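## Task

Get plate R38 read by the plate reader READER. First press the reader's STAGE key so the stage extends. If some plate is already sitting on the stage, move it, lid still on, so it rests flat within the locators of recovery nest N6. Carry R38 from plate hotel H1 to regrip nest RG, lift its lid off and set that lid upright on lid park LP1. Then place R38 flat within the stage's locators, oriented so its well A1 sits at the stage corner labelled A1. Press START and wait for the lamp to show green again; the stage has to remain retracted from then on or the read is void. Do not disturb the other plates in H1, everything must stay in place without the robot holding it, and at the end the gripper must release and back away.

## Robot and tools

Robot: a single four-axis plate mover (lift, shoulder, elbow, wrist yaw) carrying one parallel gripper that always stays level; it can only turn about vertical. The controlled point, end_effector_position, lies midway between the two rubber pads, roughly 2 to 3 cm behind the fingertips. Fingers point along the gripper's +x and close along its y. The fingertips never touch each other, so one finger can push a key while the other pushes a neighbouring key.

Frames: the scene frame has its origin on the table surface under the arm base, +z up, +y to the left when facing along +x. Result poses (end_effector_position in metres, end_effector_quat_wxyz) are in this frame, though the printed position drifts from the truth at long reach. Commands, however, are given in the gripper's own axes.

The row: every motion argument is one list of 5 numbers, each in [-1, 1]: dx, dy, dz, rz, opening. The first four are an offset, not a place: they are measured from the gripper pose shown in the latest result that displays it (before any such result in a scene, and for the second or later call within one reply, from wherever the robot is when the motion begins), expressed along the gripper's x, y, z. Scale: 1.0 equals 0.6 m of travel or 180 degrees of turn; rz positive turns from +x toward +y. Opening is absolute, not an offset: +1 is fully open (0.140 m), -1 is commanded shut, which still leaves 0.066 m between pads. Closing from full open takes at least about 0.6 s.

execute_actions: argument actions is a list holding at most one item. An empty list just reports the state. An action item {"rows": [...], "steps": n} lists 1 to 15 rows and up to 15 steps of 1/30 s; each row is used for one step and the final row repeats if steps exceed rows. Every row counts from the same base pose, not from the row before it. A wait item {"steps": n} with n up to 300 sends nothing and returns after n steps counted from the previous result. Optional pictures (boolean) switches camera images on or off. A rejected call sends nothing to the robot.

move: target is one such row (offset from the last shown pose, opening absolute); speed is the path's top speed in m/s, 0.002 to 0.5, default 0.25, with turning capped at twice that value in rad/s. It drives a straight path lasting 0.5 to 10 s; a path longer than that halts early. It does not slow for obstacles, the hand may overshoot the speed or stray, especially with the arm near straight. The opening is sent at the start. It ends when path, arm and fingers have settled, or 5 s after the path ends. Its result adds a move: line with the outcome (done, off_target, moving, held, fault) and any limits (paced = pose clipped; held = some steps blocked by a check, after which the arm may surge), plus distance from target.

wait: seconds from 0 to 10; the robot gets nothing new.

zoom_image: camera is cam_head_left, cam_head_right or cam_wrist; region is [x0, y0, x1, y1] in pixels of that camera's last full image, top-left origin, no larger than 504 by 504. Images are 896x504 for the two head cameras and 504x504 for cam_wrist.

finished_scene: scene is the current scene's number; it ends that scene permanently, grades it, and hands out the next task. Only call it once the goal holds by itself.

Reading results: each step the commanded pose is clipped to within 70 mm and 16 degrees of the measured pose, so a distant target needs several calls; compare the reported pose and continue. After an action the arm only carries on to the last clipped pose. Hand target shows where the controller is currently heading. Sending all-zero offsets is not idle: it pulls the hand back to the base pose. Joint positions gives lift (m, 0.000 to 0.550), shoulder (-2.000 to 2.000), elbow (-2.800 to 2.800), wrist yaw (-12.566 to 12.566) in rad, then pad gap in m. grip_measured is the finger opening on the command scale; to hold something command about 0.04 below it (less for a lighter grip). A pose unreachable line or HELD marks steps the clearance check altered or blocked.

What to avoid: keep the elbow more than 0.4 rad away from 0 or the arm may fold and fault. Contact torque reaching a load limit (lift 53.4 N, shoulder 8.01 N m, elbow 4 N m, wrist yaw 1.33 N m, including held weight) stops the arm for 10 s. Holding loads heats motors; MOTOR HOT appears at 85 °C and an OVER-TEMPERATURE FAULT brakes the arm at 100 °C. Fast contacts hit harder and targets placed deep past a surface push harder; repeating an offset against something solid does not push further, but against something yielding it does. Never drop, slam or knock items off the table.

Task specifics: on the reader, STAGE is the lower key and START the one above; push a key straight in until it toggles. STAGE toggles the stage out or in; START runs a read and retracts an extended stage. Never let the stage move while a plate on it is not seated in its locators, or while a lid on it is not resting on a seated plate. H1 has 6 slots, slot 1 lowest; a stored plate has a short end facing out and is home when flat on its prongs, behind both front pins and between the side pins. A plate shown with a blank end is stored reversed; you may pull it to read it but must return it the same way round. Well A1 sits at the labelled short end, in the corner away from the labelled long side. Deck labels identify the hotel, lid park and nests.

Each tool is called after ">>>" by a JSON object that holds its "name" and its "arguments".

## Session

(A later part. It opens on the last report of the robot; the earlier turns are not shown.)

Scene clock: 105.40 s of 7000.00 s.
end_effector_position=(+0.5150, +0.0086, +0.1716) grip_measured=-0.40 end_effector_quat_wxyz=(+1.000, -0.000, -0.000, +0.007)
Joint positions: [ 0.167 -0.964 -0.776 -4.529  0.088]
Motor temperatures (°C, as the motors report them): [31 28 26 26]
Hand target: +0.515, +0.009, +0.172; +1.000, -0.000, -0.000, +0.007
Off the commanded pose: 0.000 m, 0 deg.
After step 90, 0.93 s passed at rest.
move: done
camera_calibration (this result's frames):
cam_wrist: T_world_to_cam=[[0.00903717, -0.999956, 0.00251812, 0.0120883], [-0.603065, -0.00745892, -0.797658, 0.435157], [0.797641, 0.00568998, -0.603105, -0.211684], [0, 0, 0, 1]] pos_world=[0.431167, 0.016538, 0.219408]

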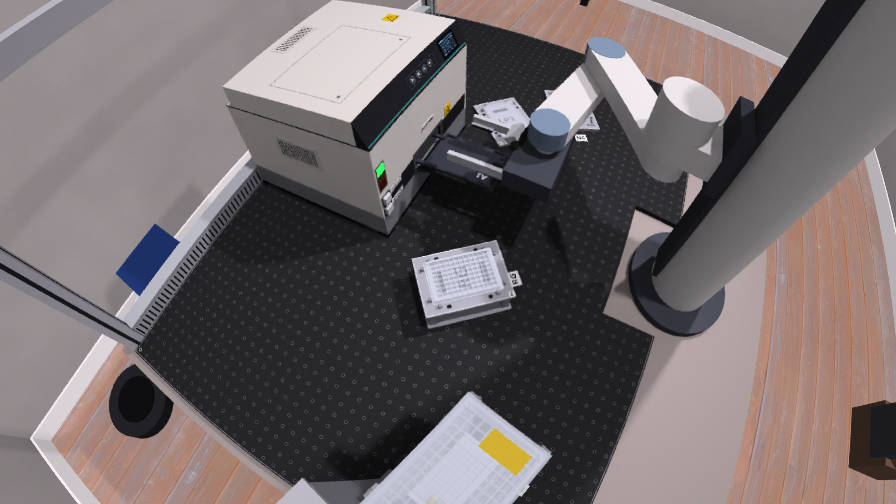

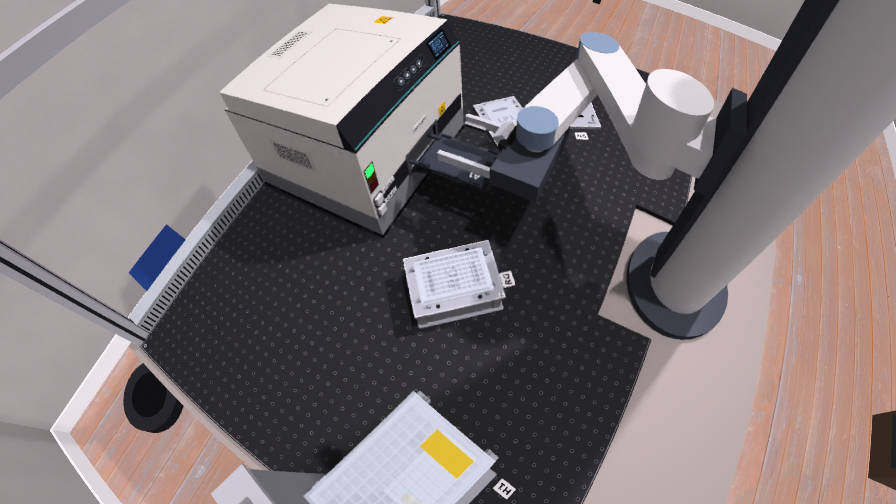

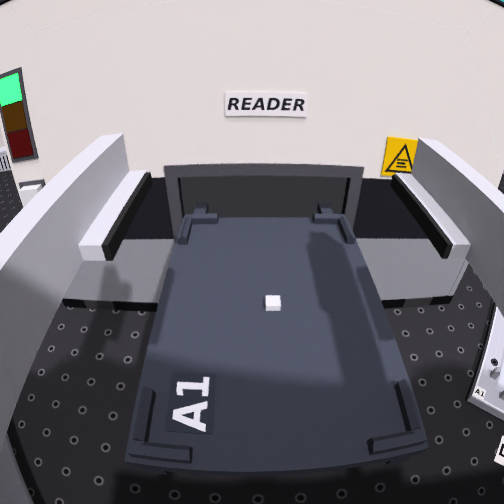

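>>> {"name": "move", "arguments": {"target": [-0.1512,0.3695,0,0.2263,-0.4], "speed": 0.2}}

>>> {"name": "move", "arguments": {"target": [0,0,-0.16,0,-0.4], "speed": 0.05}}

>>> {"name": "move", "arguments": {"target": [0,0,0,0,-0.55]}}

>>> {"name": "move", "arguments": {"target": [0,0,0.13,0,-0.55], "speed": 0.05}}

>>> {"name": "move", "arguments": {"target": [-0.1195,-0.3858,0,-0.228,-0.55], "speed": 0.1}}

>>> {"name": "move", "arguments": {"target": [0,0,-0.02,0,-0.55], "speed": 0.015}}

Scene clock: 114.30 s of 7000.00 s.
end_effector_position=(+0.4211, +0.2290, +0.1716) grip_measured=-0.40 end_effector_quat_wxyz=(+0.935, -0.000, -0.000, +0.355)
Joint positions: [ 0.167 -0.234 -0.759 -4.564  0.088]
Motor temperatures (°C, as the motors report them): [31 28 26 26]
Hand target: +0.421, +0.229, +0.172; +0.935, -0.000, -0.000, +0.355
Off the commanded pose: 0.000 m, 0 deg.
After step 90, 3.80 s passed at rest.
move: done
camera_calibration (this result's frames):
cam_wrist: T_world_to_cam=[[0.659509, -0.751693, 0.00251812, -0.0974871], [-0.452028, -0.399266, -0.797658, 0.406322], [0.600599, 0.524924, -0.603105, -0.174008], [0, 0, 0, 1]] pos_world=[0.352471, 0.180291, 0.219406]

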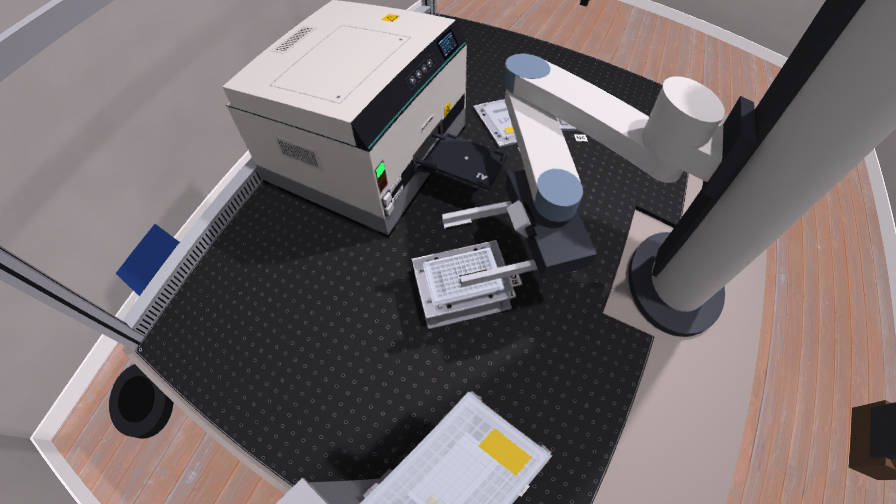

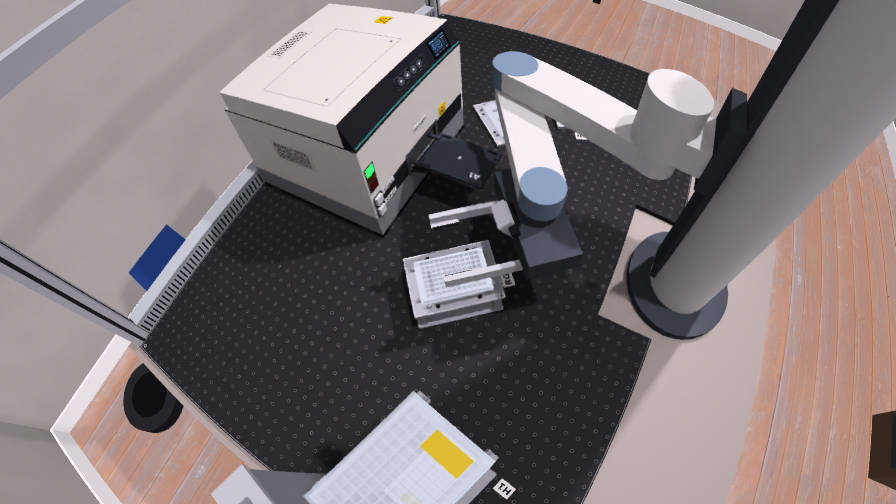

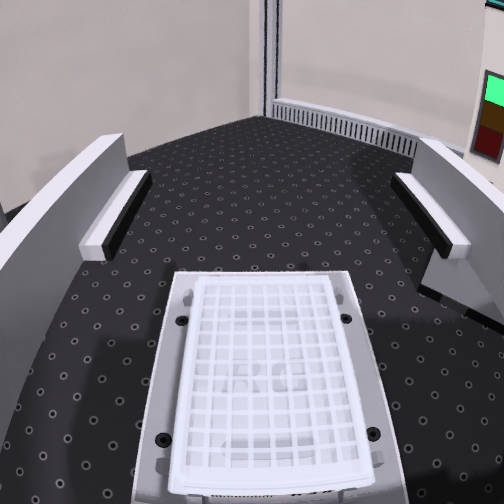

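Scene clock: 116.50 s of 7000.00 s.
end_effector_position=(+0.4211, +0.2290, +0.0756) grip_measured=-0.40 end_effector_quat_wxyz=(+0.935, -0.000, -0.000, +0.355)
Joint positions: [ 0.071 -0.234 -0.759 -4.564  0.088]
Motor temperatures (°C, as the motors report them): [31 28 26 26]
Hand target: +0.421, +0.229, +0.076; +0.935, -0.000, -0.000, +0.355
Off the commanded pose: 0.000 m, 0 deg.
move: done
camera_calibration (this result's frames):
cam_wrist: T_world_to_cam=[[0.659533, -0.751671, 0.00251812, -0.0972517], [-0.452015, -0.399281, -0.797658, 0.329717], [0.600581, 0.524944, -0.603105, -0.231921], [0, 0, 0, 1]] pos_world=[0.352465, 0.180294, 0.123373]

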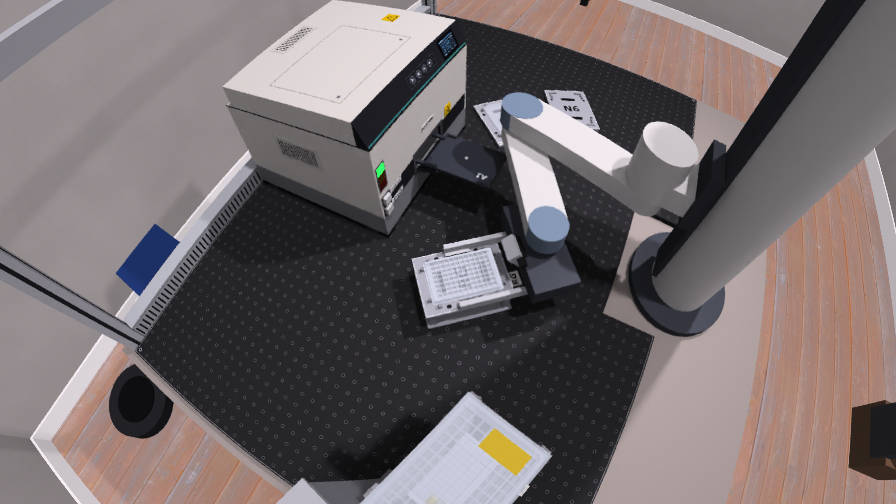

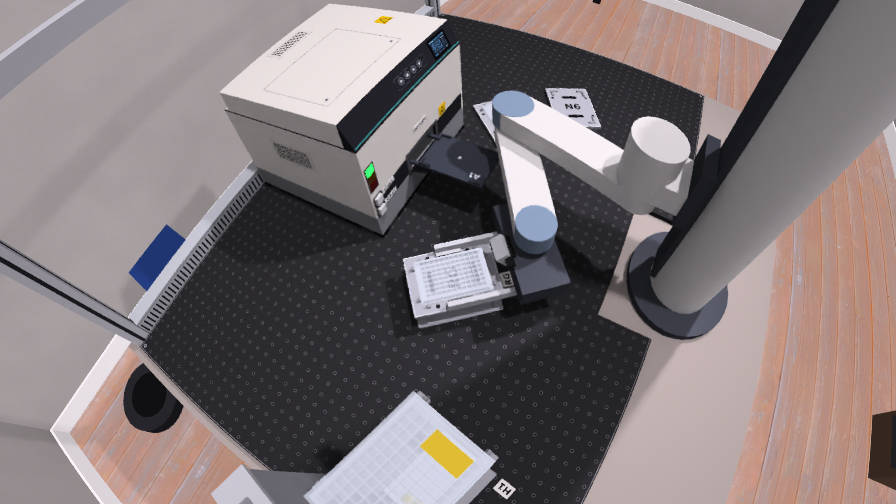

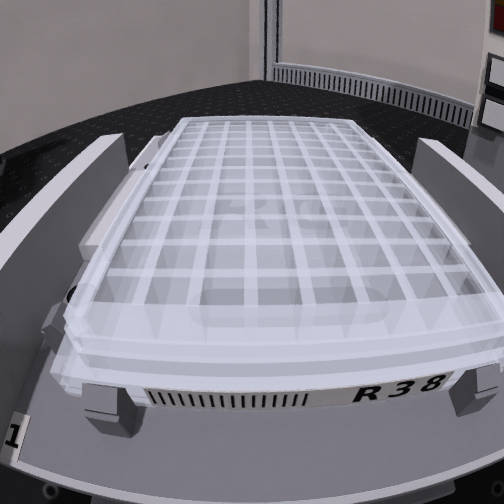

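Scene clock: 117.00 s of 7000.00 s.
end_effector_position=(+0.4211, +0.2290, +0.0756) grip_measured=-0.49 end_effector_quat_wxyz=(+0.935, -0.000, -0.000, +0.355)
Joint positions: [ 0.071 -0.234 -0.759 -4.564  0.085]
Motor temperatures (°C, as the motors report them): [31 28 26 26]
Hand target: +0.421, +0.229, +0.076; +0.935, -0.000, -0.000, +0.355
Off the commanded pose: 0.000 m, 0 deg.
move: done
camera_calibration (this result's frames):
cam_wrist: T_world_to_cam=[[0.659538, -0.751667, 0.00251812, -0.097254], [-0.452012, -0.399284, -0.797658, 0.329717], [0.600578, 0.524948, -0.603105, -0.231921], [0, 0, 0, 1]] pos_world=[0.352465, 0.180294, 0.123373]

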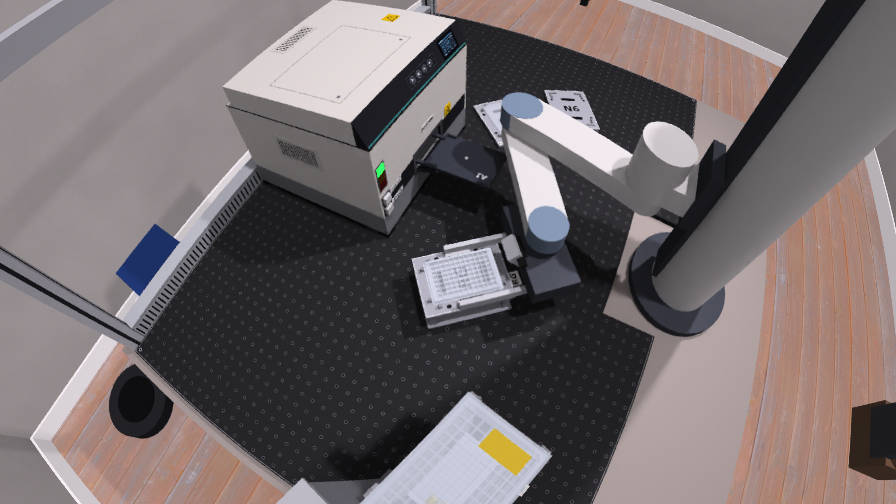

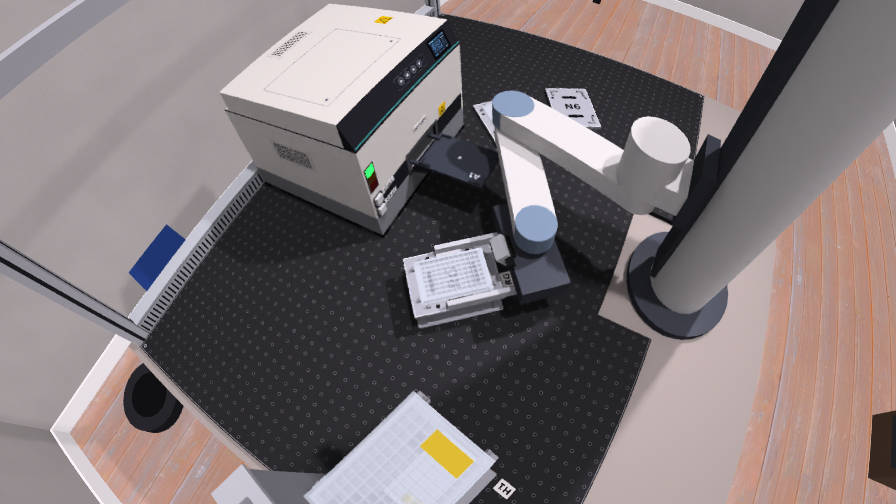

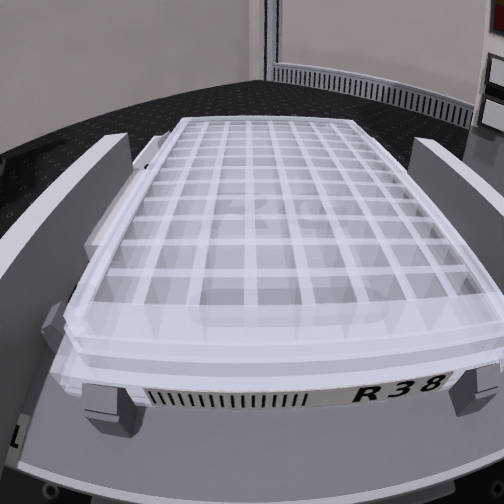

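Scene clock: 118.83 s of 7000.00 s.
end_effector_position=(+0.4211, +0.2290, +0.1536) grip_measured=-0.49 end_effector_quat_wxyz=(+0.935, -0.000, -0.000, +0.355)
Joint positions: [ 0.149 -0.234 -0.759 -4.564  0.085]
Motor temperatures (°C, as the motors report them): [31 28 26 26]
Hand target: +0.421, +0.229, +0.154; +0.935, -0.000, -0.000, +0.355
Off the commanded pose: 0.000 m, 0 deg.
move: done
camera_calibration (this result's frames):
cam_wrist: T_world_to_cam=[[0.659521, -0.751682, 0.00251812, -0.097444], [-0.452021, -0.399273, -0.797658, 0.391955], [0.60059, 0.524934, -0.603105, -0.184871], [0, 0, 0, 1]] pos_world=[0.35247, 0.180295, 0.201395]

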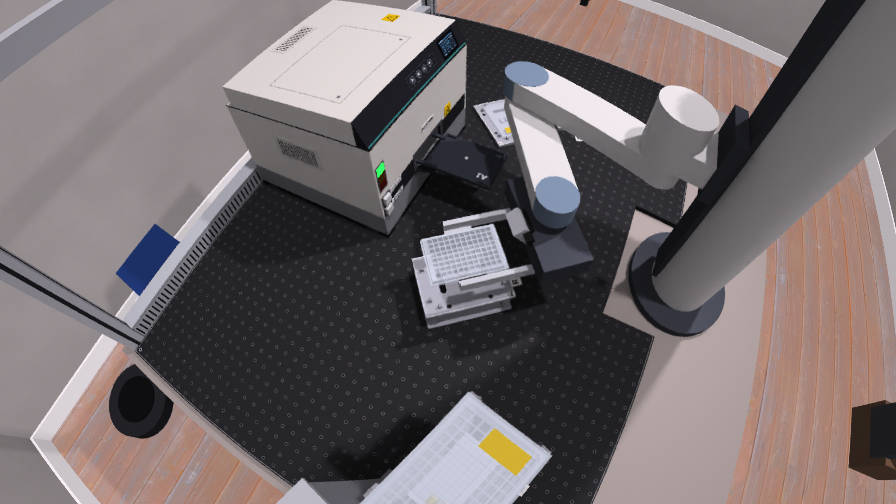

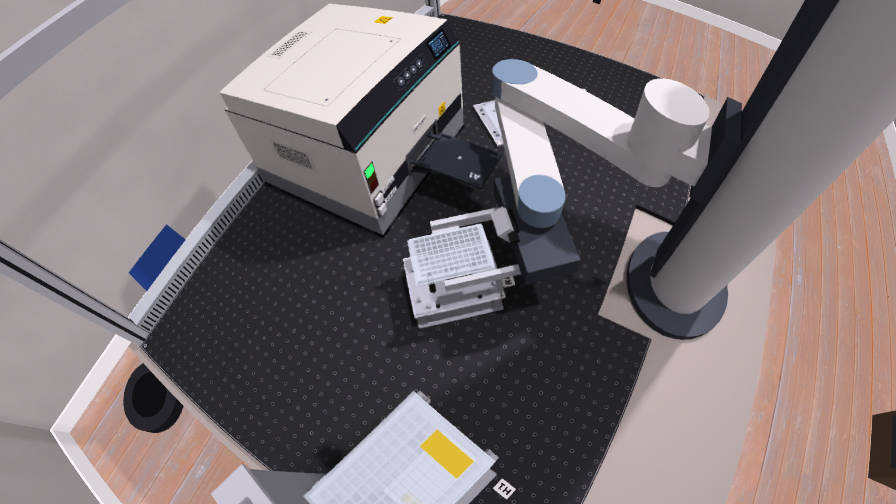

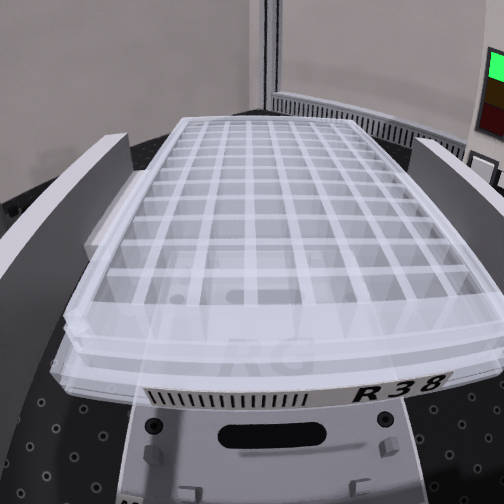

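Scene clock: 122.70 s of 7000.00 s.
end_effector_position=(+0.5210, +0.0082, +0.1536) grip_measured=-0.49 end_effector_quat_wxyz=(+1.000, -0.000, -0.000, +0.004)
Joint positions: [ 0.149 -0.957 -0.801 -4.516  0.085]
Motor temperatures (°C, as the motors report them): [31 28 26 26]
Hand target: +0.521, +0.008, +0.154; +1.000, -0.000, -0.000, +0.005
Off the commanded pose: 0.000 m, 0 deg.
move: done
camera_calibration (this result's frames):
cam_wrist: T_world_to_cam=[[0.0032398, -0.999992, 0.00251812, 0.0146214], [-0.603098, -0.00396255, -0.797658, 0.424408], [0.797661, 0.00106558, -0.603105, -0.227325], [0, 0, 0, 1]] pos_world=[0.43724, 0.0165453, 0.201394]

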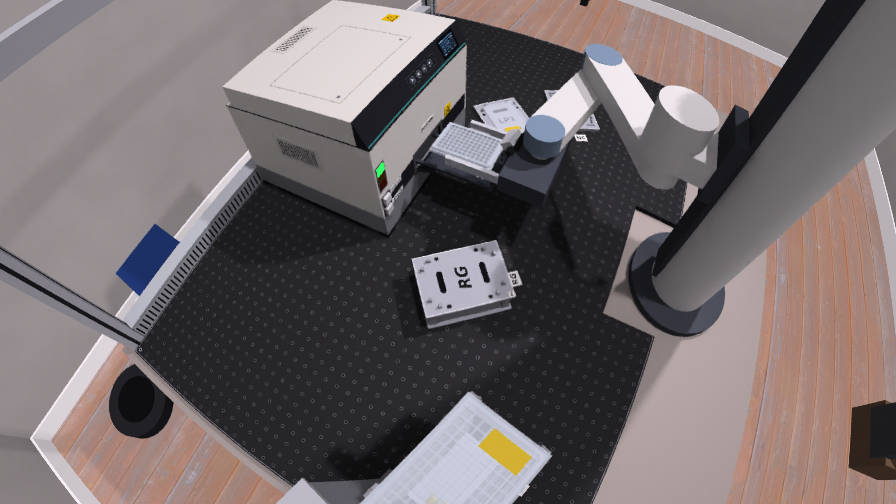

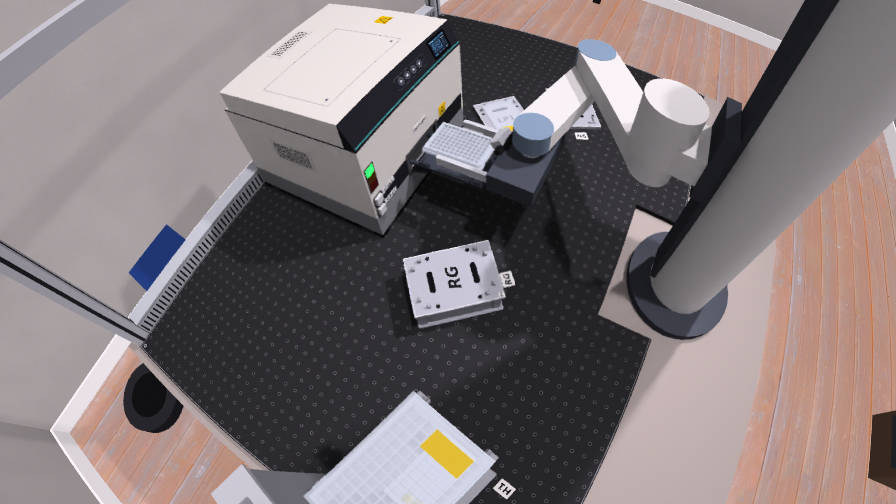

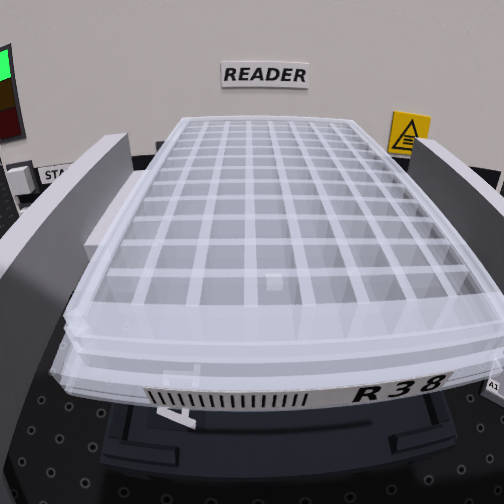

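Scene clock: 123.73 s of 7000.00 s.
end_effector_position=(+0.5210, +0.0082, +0.1415) grip_measured=-0.49 end_effector_quat_wxyz=(+1.000, -0.000, -0.000, +0.004)
Joint positions: [ 0.137 -0.957 -0.801 -4.516  0.085]
Motor temperatures (°C, as the motors report them): [31 28 26 26]
Hand target: +0.521, +0.008, +0.142; +1.000, -0.000, -0.000, +0.004
Off the commanded pose: 0.000 m, 0 deg.
move: done
camera_calibration (this result's frames):
cam_wrist: T_world_to_cam=[[0.00322347, -0.999992, 0.00251812, 0.0146543], [-0.603098, -0.0039527, -0.797658, 0.414801], [0.797661, 0.00105255, -0.603105, -0.234589], [0, 0, 0, 1]] pos_world=[0.43724, 0.0165406, 0.18935]

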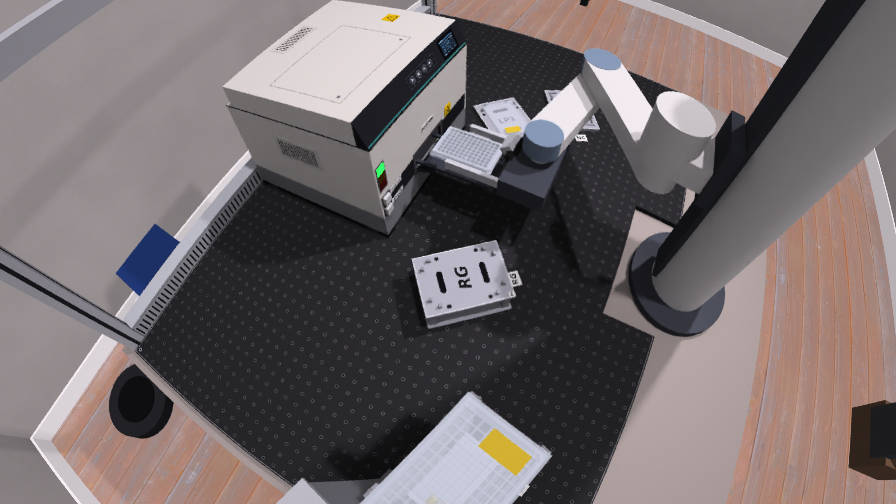

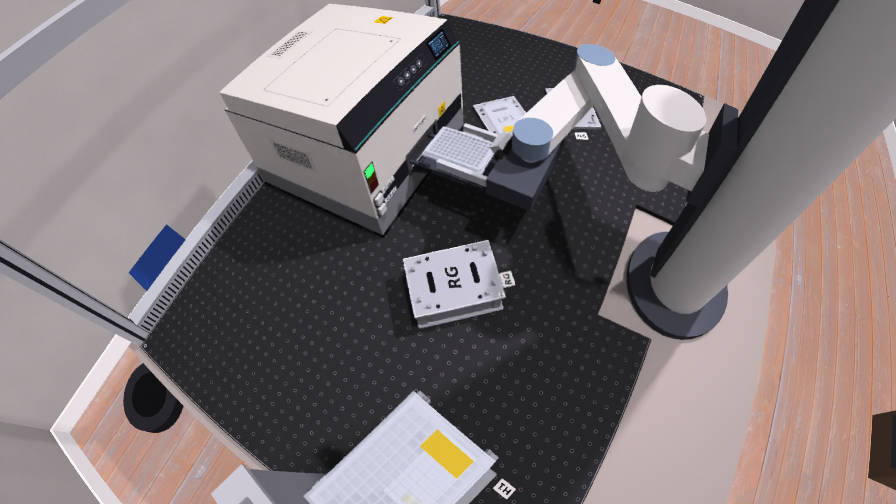

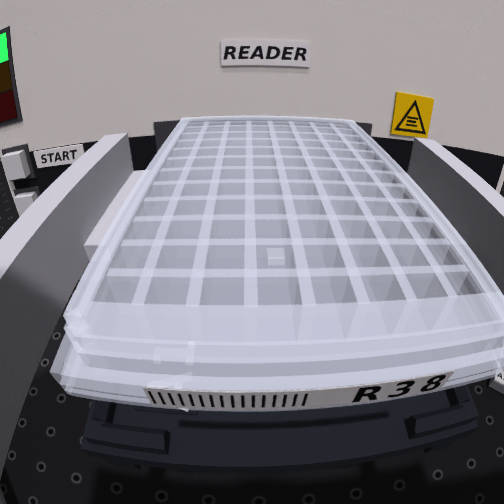

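>>> {"name": "move", "arguments": {"target": [0.0015,0,-0.022,0,-0.55], "speed": 0.01}}

Scene clock: 127.33 s of 7000.00 s.
end_effector_position=(+0.5219, +0.0081, +0.1283) grip_measured=-0.49 end_effector_quat_wxyz=(+1.000, -0.000, -0.000, +0.004)
Joint positions: [ 0.123 -0.956 -0.805 -4.513  0.085]
Motor temperatures (°C, as the motors report them): [31 28 26 26]
Hand target: +0.522, +0.008, +0.128; +1.000, -0.000, -0.000, +0.004
Off the commanded pose: 0.000 m, 0 deg.
move: done
camera_calibration (this result's frames):
cam_wrist: T_world_to_cam=[[0.0029183, -0.999993, 0.00251812, 0.0147796], [-0.603099, -0.00376864, -0.797658, 0.404761], [0.797661, 0.000809127, -0.603105, -0.243246], [0, 0, 0, 1]] pos_world=[0.438096, 0.0165017, 0.17612]

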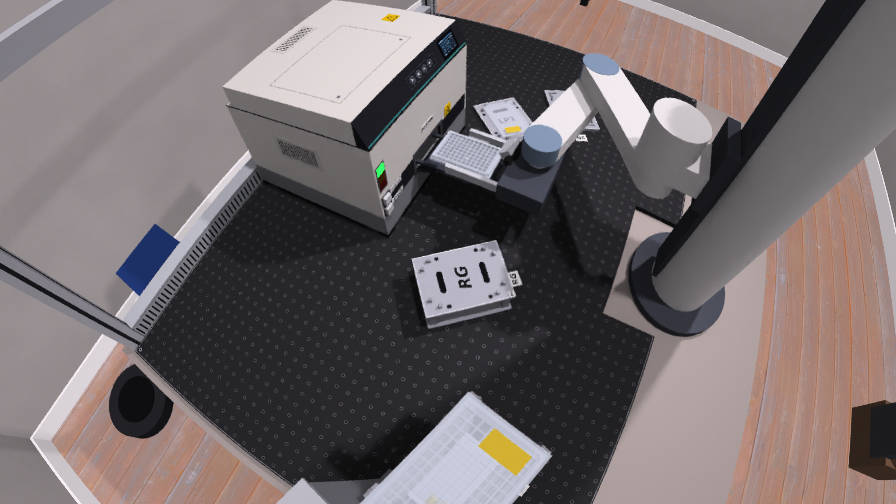

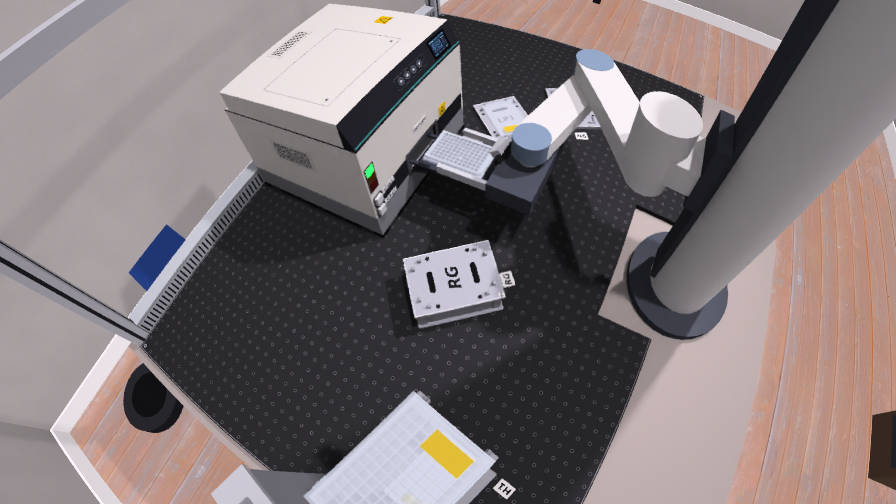

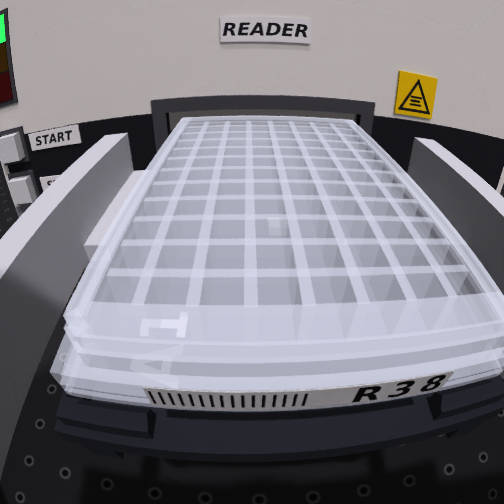

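>>> {"name": "move", "arguments": {"target": [-0.001,0,-0.007,0,-0.55], "speed": 0.005}}

Scene clock: 132.80 s of 7000.00 s.
end_effector_position=(+0.5213, +0.0081, +0.1242) grip_measured=-0.49 end_effector_quat_wxyz=(+1.000, -0.000, -0.000, +0.004)
Joint positions: [ 0.119 -0.957 -0.803 -4.515  0.085]
Motor temperatures (°C, as the motors report them): [31 28 26 26]
Hand target: +0.521, +0.008, +0.124; +1.000, -0.000, -0.000, +0.004
Off the commanded pose: 0.000 m, 0 deg.
After step 90, 1.40 s passed at rest.
move: done
camera_calibration (this result's frames):
cam_wrist: T_world_to_cam=[[0.00300889, -0.999992, 0.00251812, 0.0147785], [-0.603099, -0.00382328, -0.797658, 0.401127], [0.797661, 0.000881394, -0.603105, -0.245323], [0, 0, 0, 1]] pos_world=[0.437559, 0.0165282, 0.171969]

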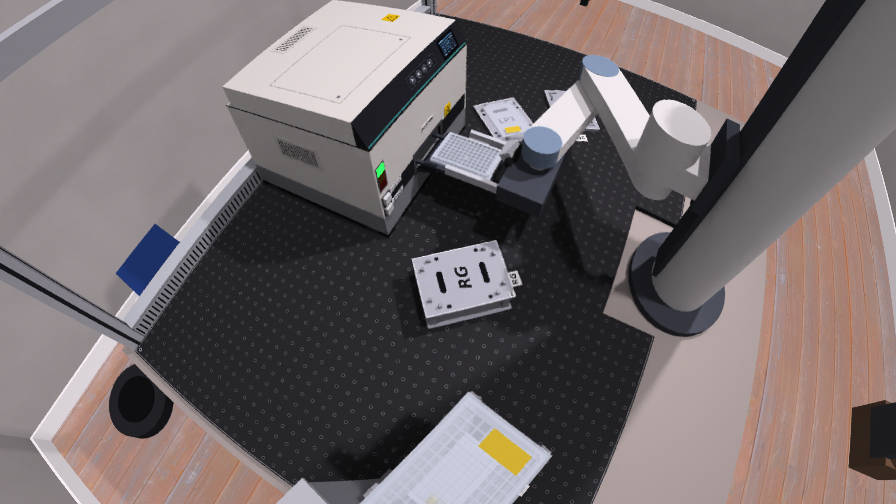

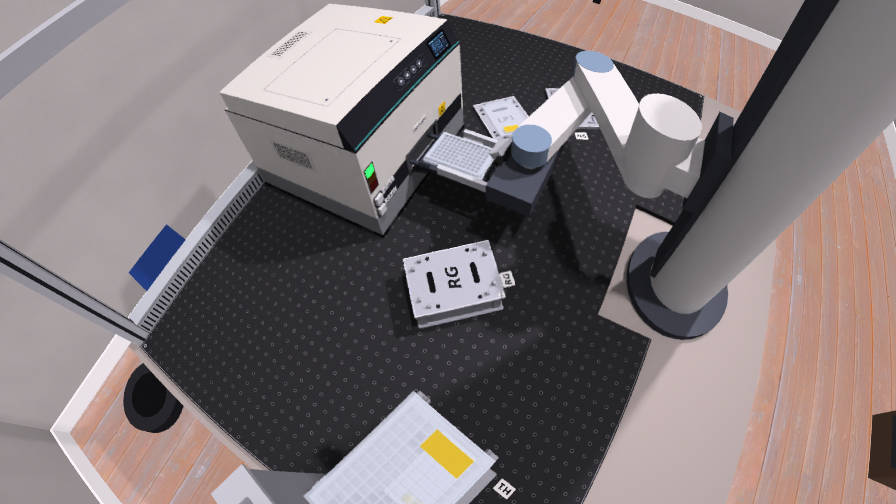

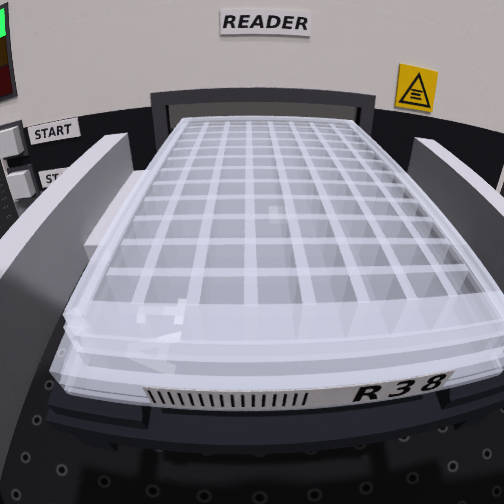

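>>> {"name": "move", "arguments": {"target": [0.002,0,0.001,0,-0.55], "speed": 0.005}}

>>> {"name": "move", "arguments": {"target": [0,0,-0.004,0,-0.55], "speed": 0.005}}

Scene clock: 136.87 s of 7000.00 s.
end_effector_position=(+0.5225, +0.0081, +0.1247) grip_measured=-0.49 end_effector_quat_wxyz=(+1.000, -0.000, -0.000, +0.004)
Joint positions: [ 0.12  -0.956 -0.808 -4.512  0.085]
Motor temperatures (°C, as the motors report them): [31 28 26 26]
Hand target: +0.523, +0.008, +0.125; +1.000, -0.000, -0.000, +0.004
Off the commanded pose: 0.000 m, 0 deg.
After step 90, 0.37 s passed at rest.
move: done
camera_calibration (this result's frames):
cam_wrist: T_world_to_cam=[[0.00269645, -0.999993, 0.00251812, 0.0148739], [-0.6031, -0.00363485, -0.797658, 0.40227], [0.797661, 0.000632167, -0.603105, -0.245902], [0, 0, 0, 1]] pos_world=[0.438716, 0.0164915, 0.172531]

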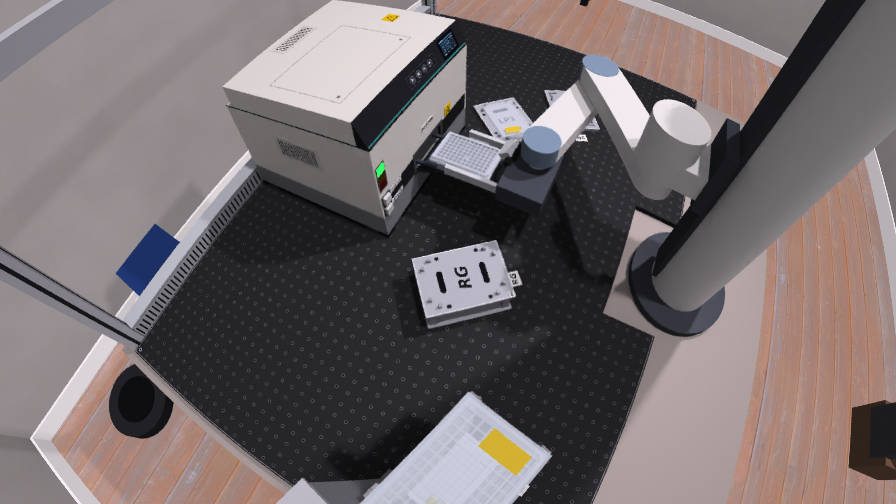

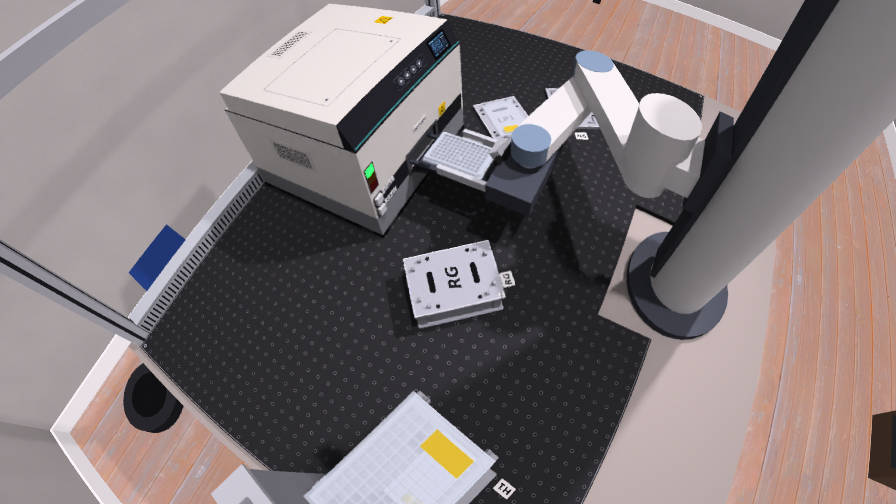

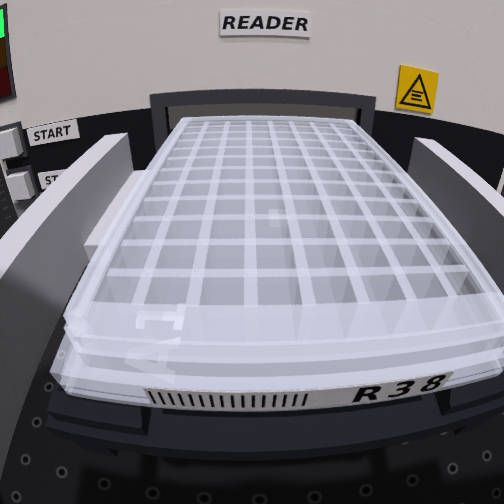

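Scene clock: 137.57 s of 7000.00 s.
end_effector_position=(+0.5227, +0.0079, +0.1225) grip_measured=-0.49 end_effector_quat_wxyz=(+1.000, -0.000, -0.000, +0.004)
Joint positions: [ 0.117 -0.956 -0.809 -4.511  0.085]
Motor temperatures (°C, as the motors report them): [31 28 26 26]
Hand target: +0.523, +0.008, +0.122; +1.000, -0.000, -0.000, +0.004
Off the commanded pose: 0.000 m, 0 deg.
move: done
camera_calibration (this result's frames):
cam_wrist: T_world_to_cam=[[0.00217134, -0.999994, 0.00251812, 0.0150286], [-0.603102, -0.00331815, -0.797658, 0.400605], [0.797661, 0.000213301, -0.603105, -0.247462], [0, 0, 0, 1]] pos_world=[0.438964, 0.0164105, 0.170262]

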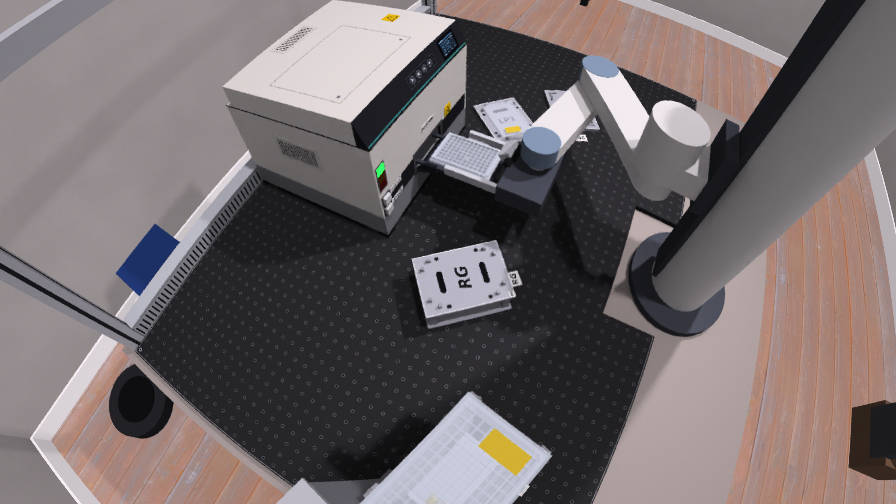

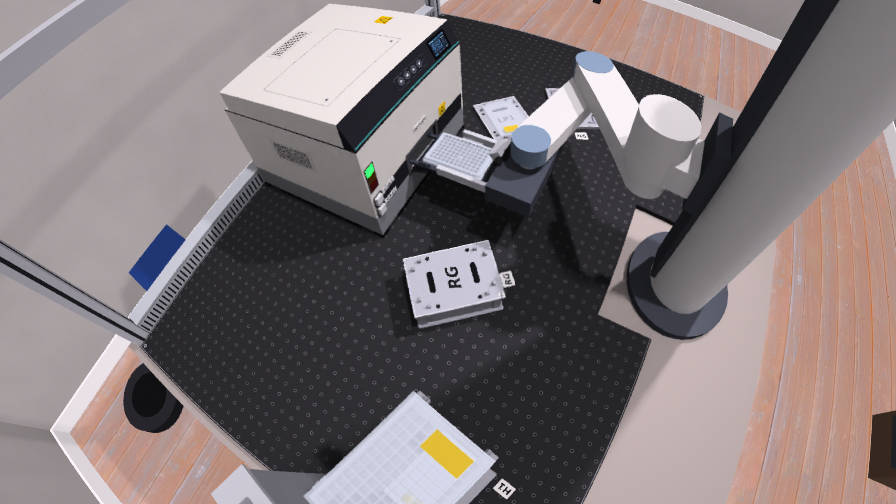

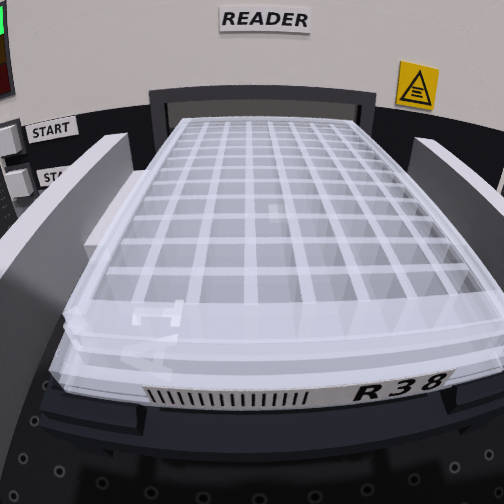

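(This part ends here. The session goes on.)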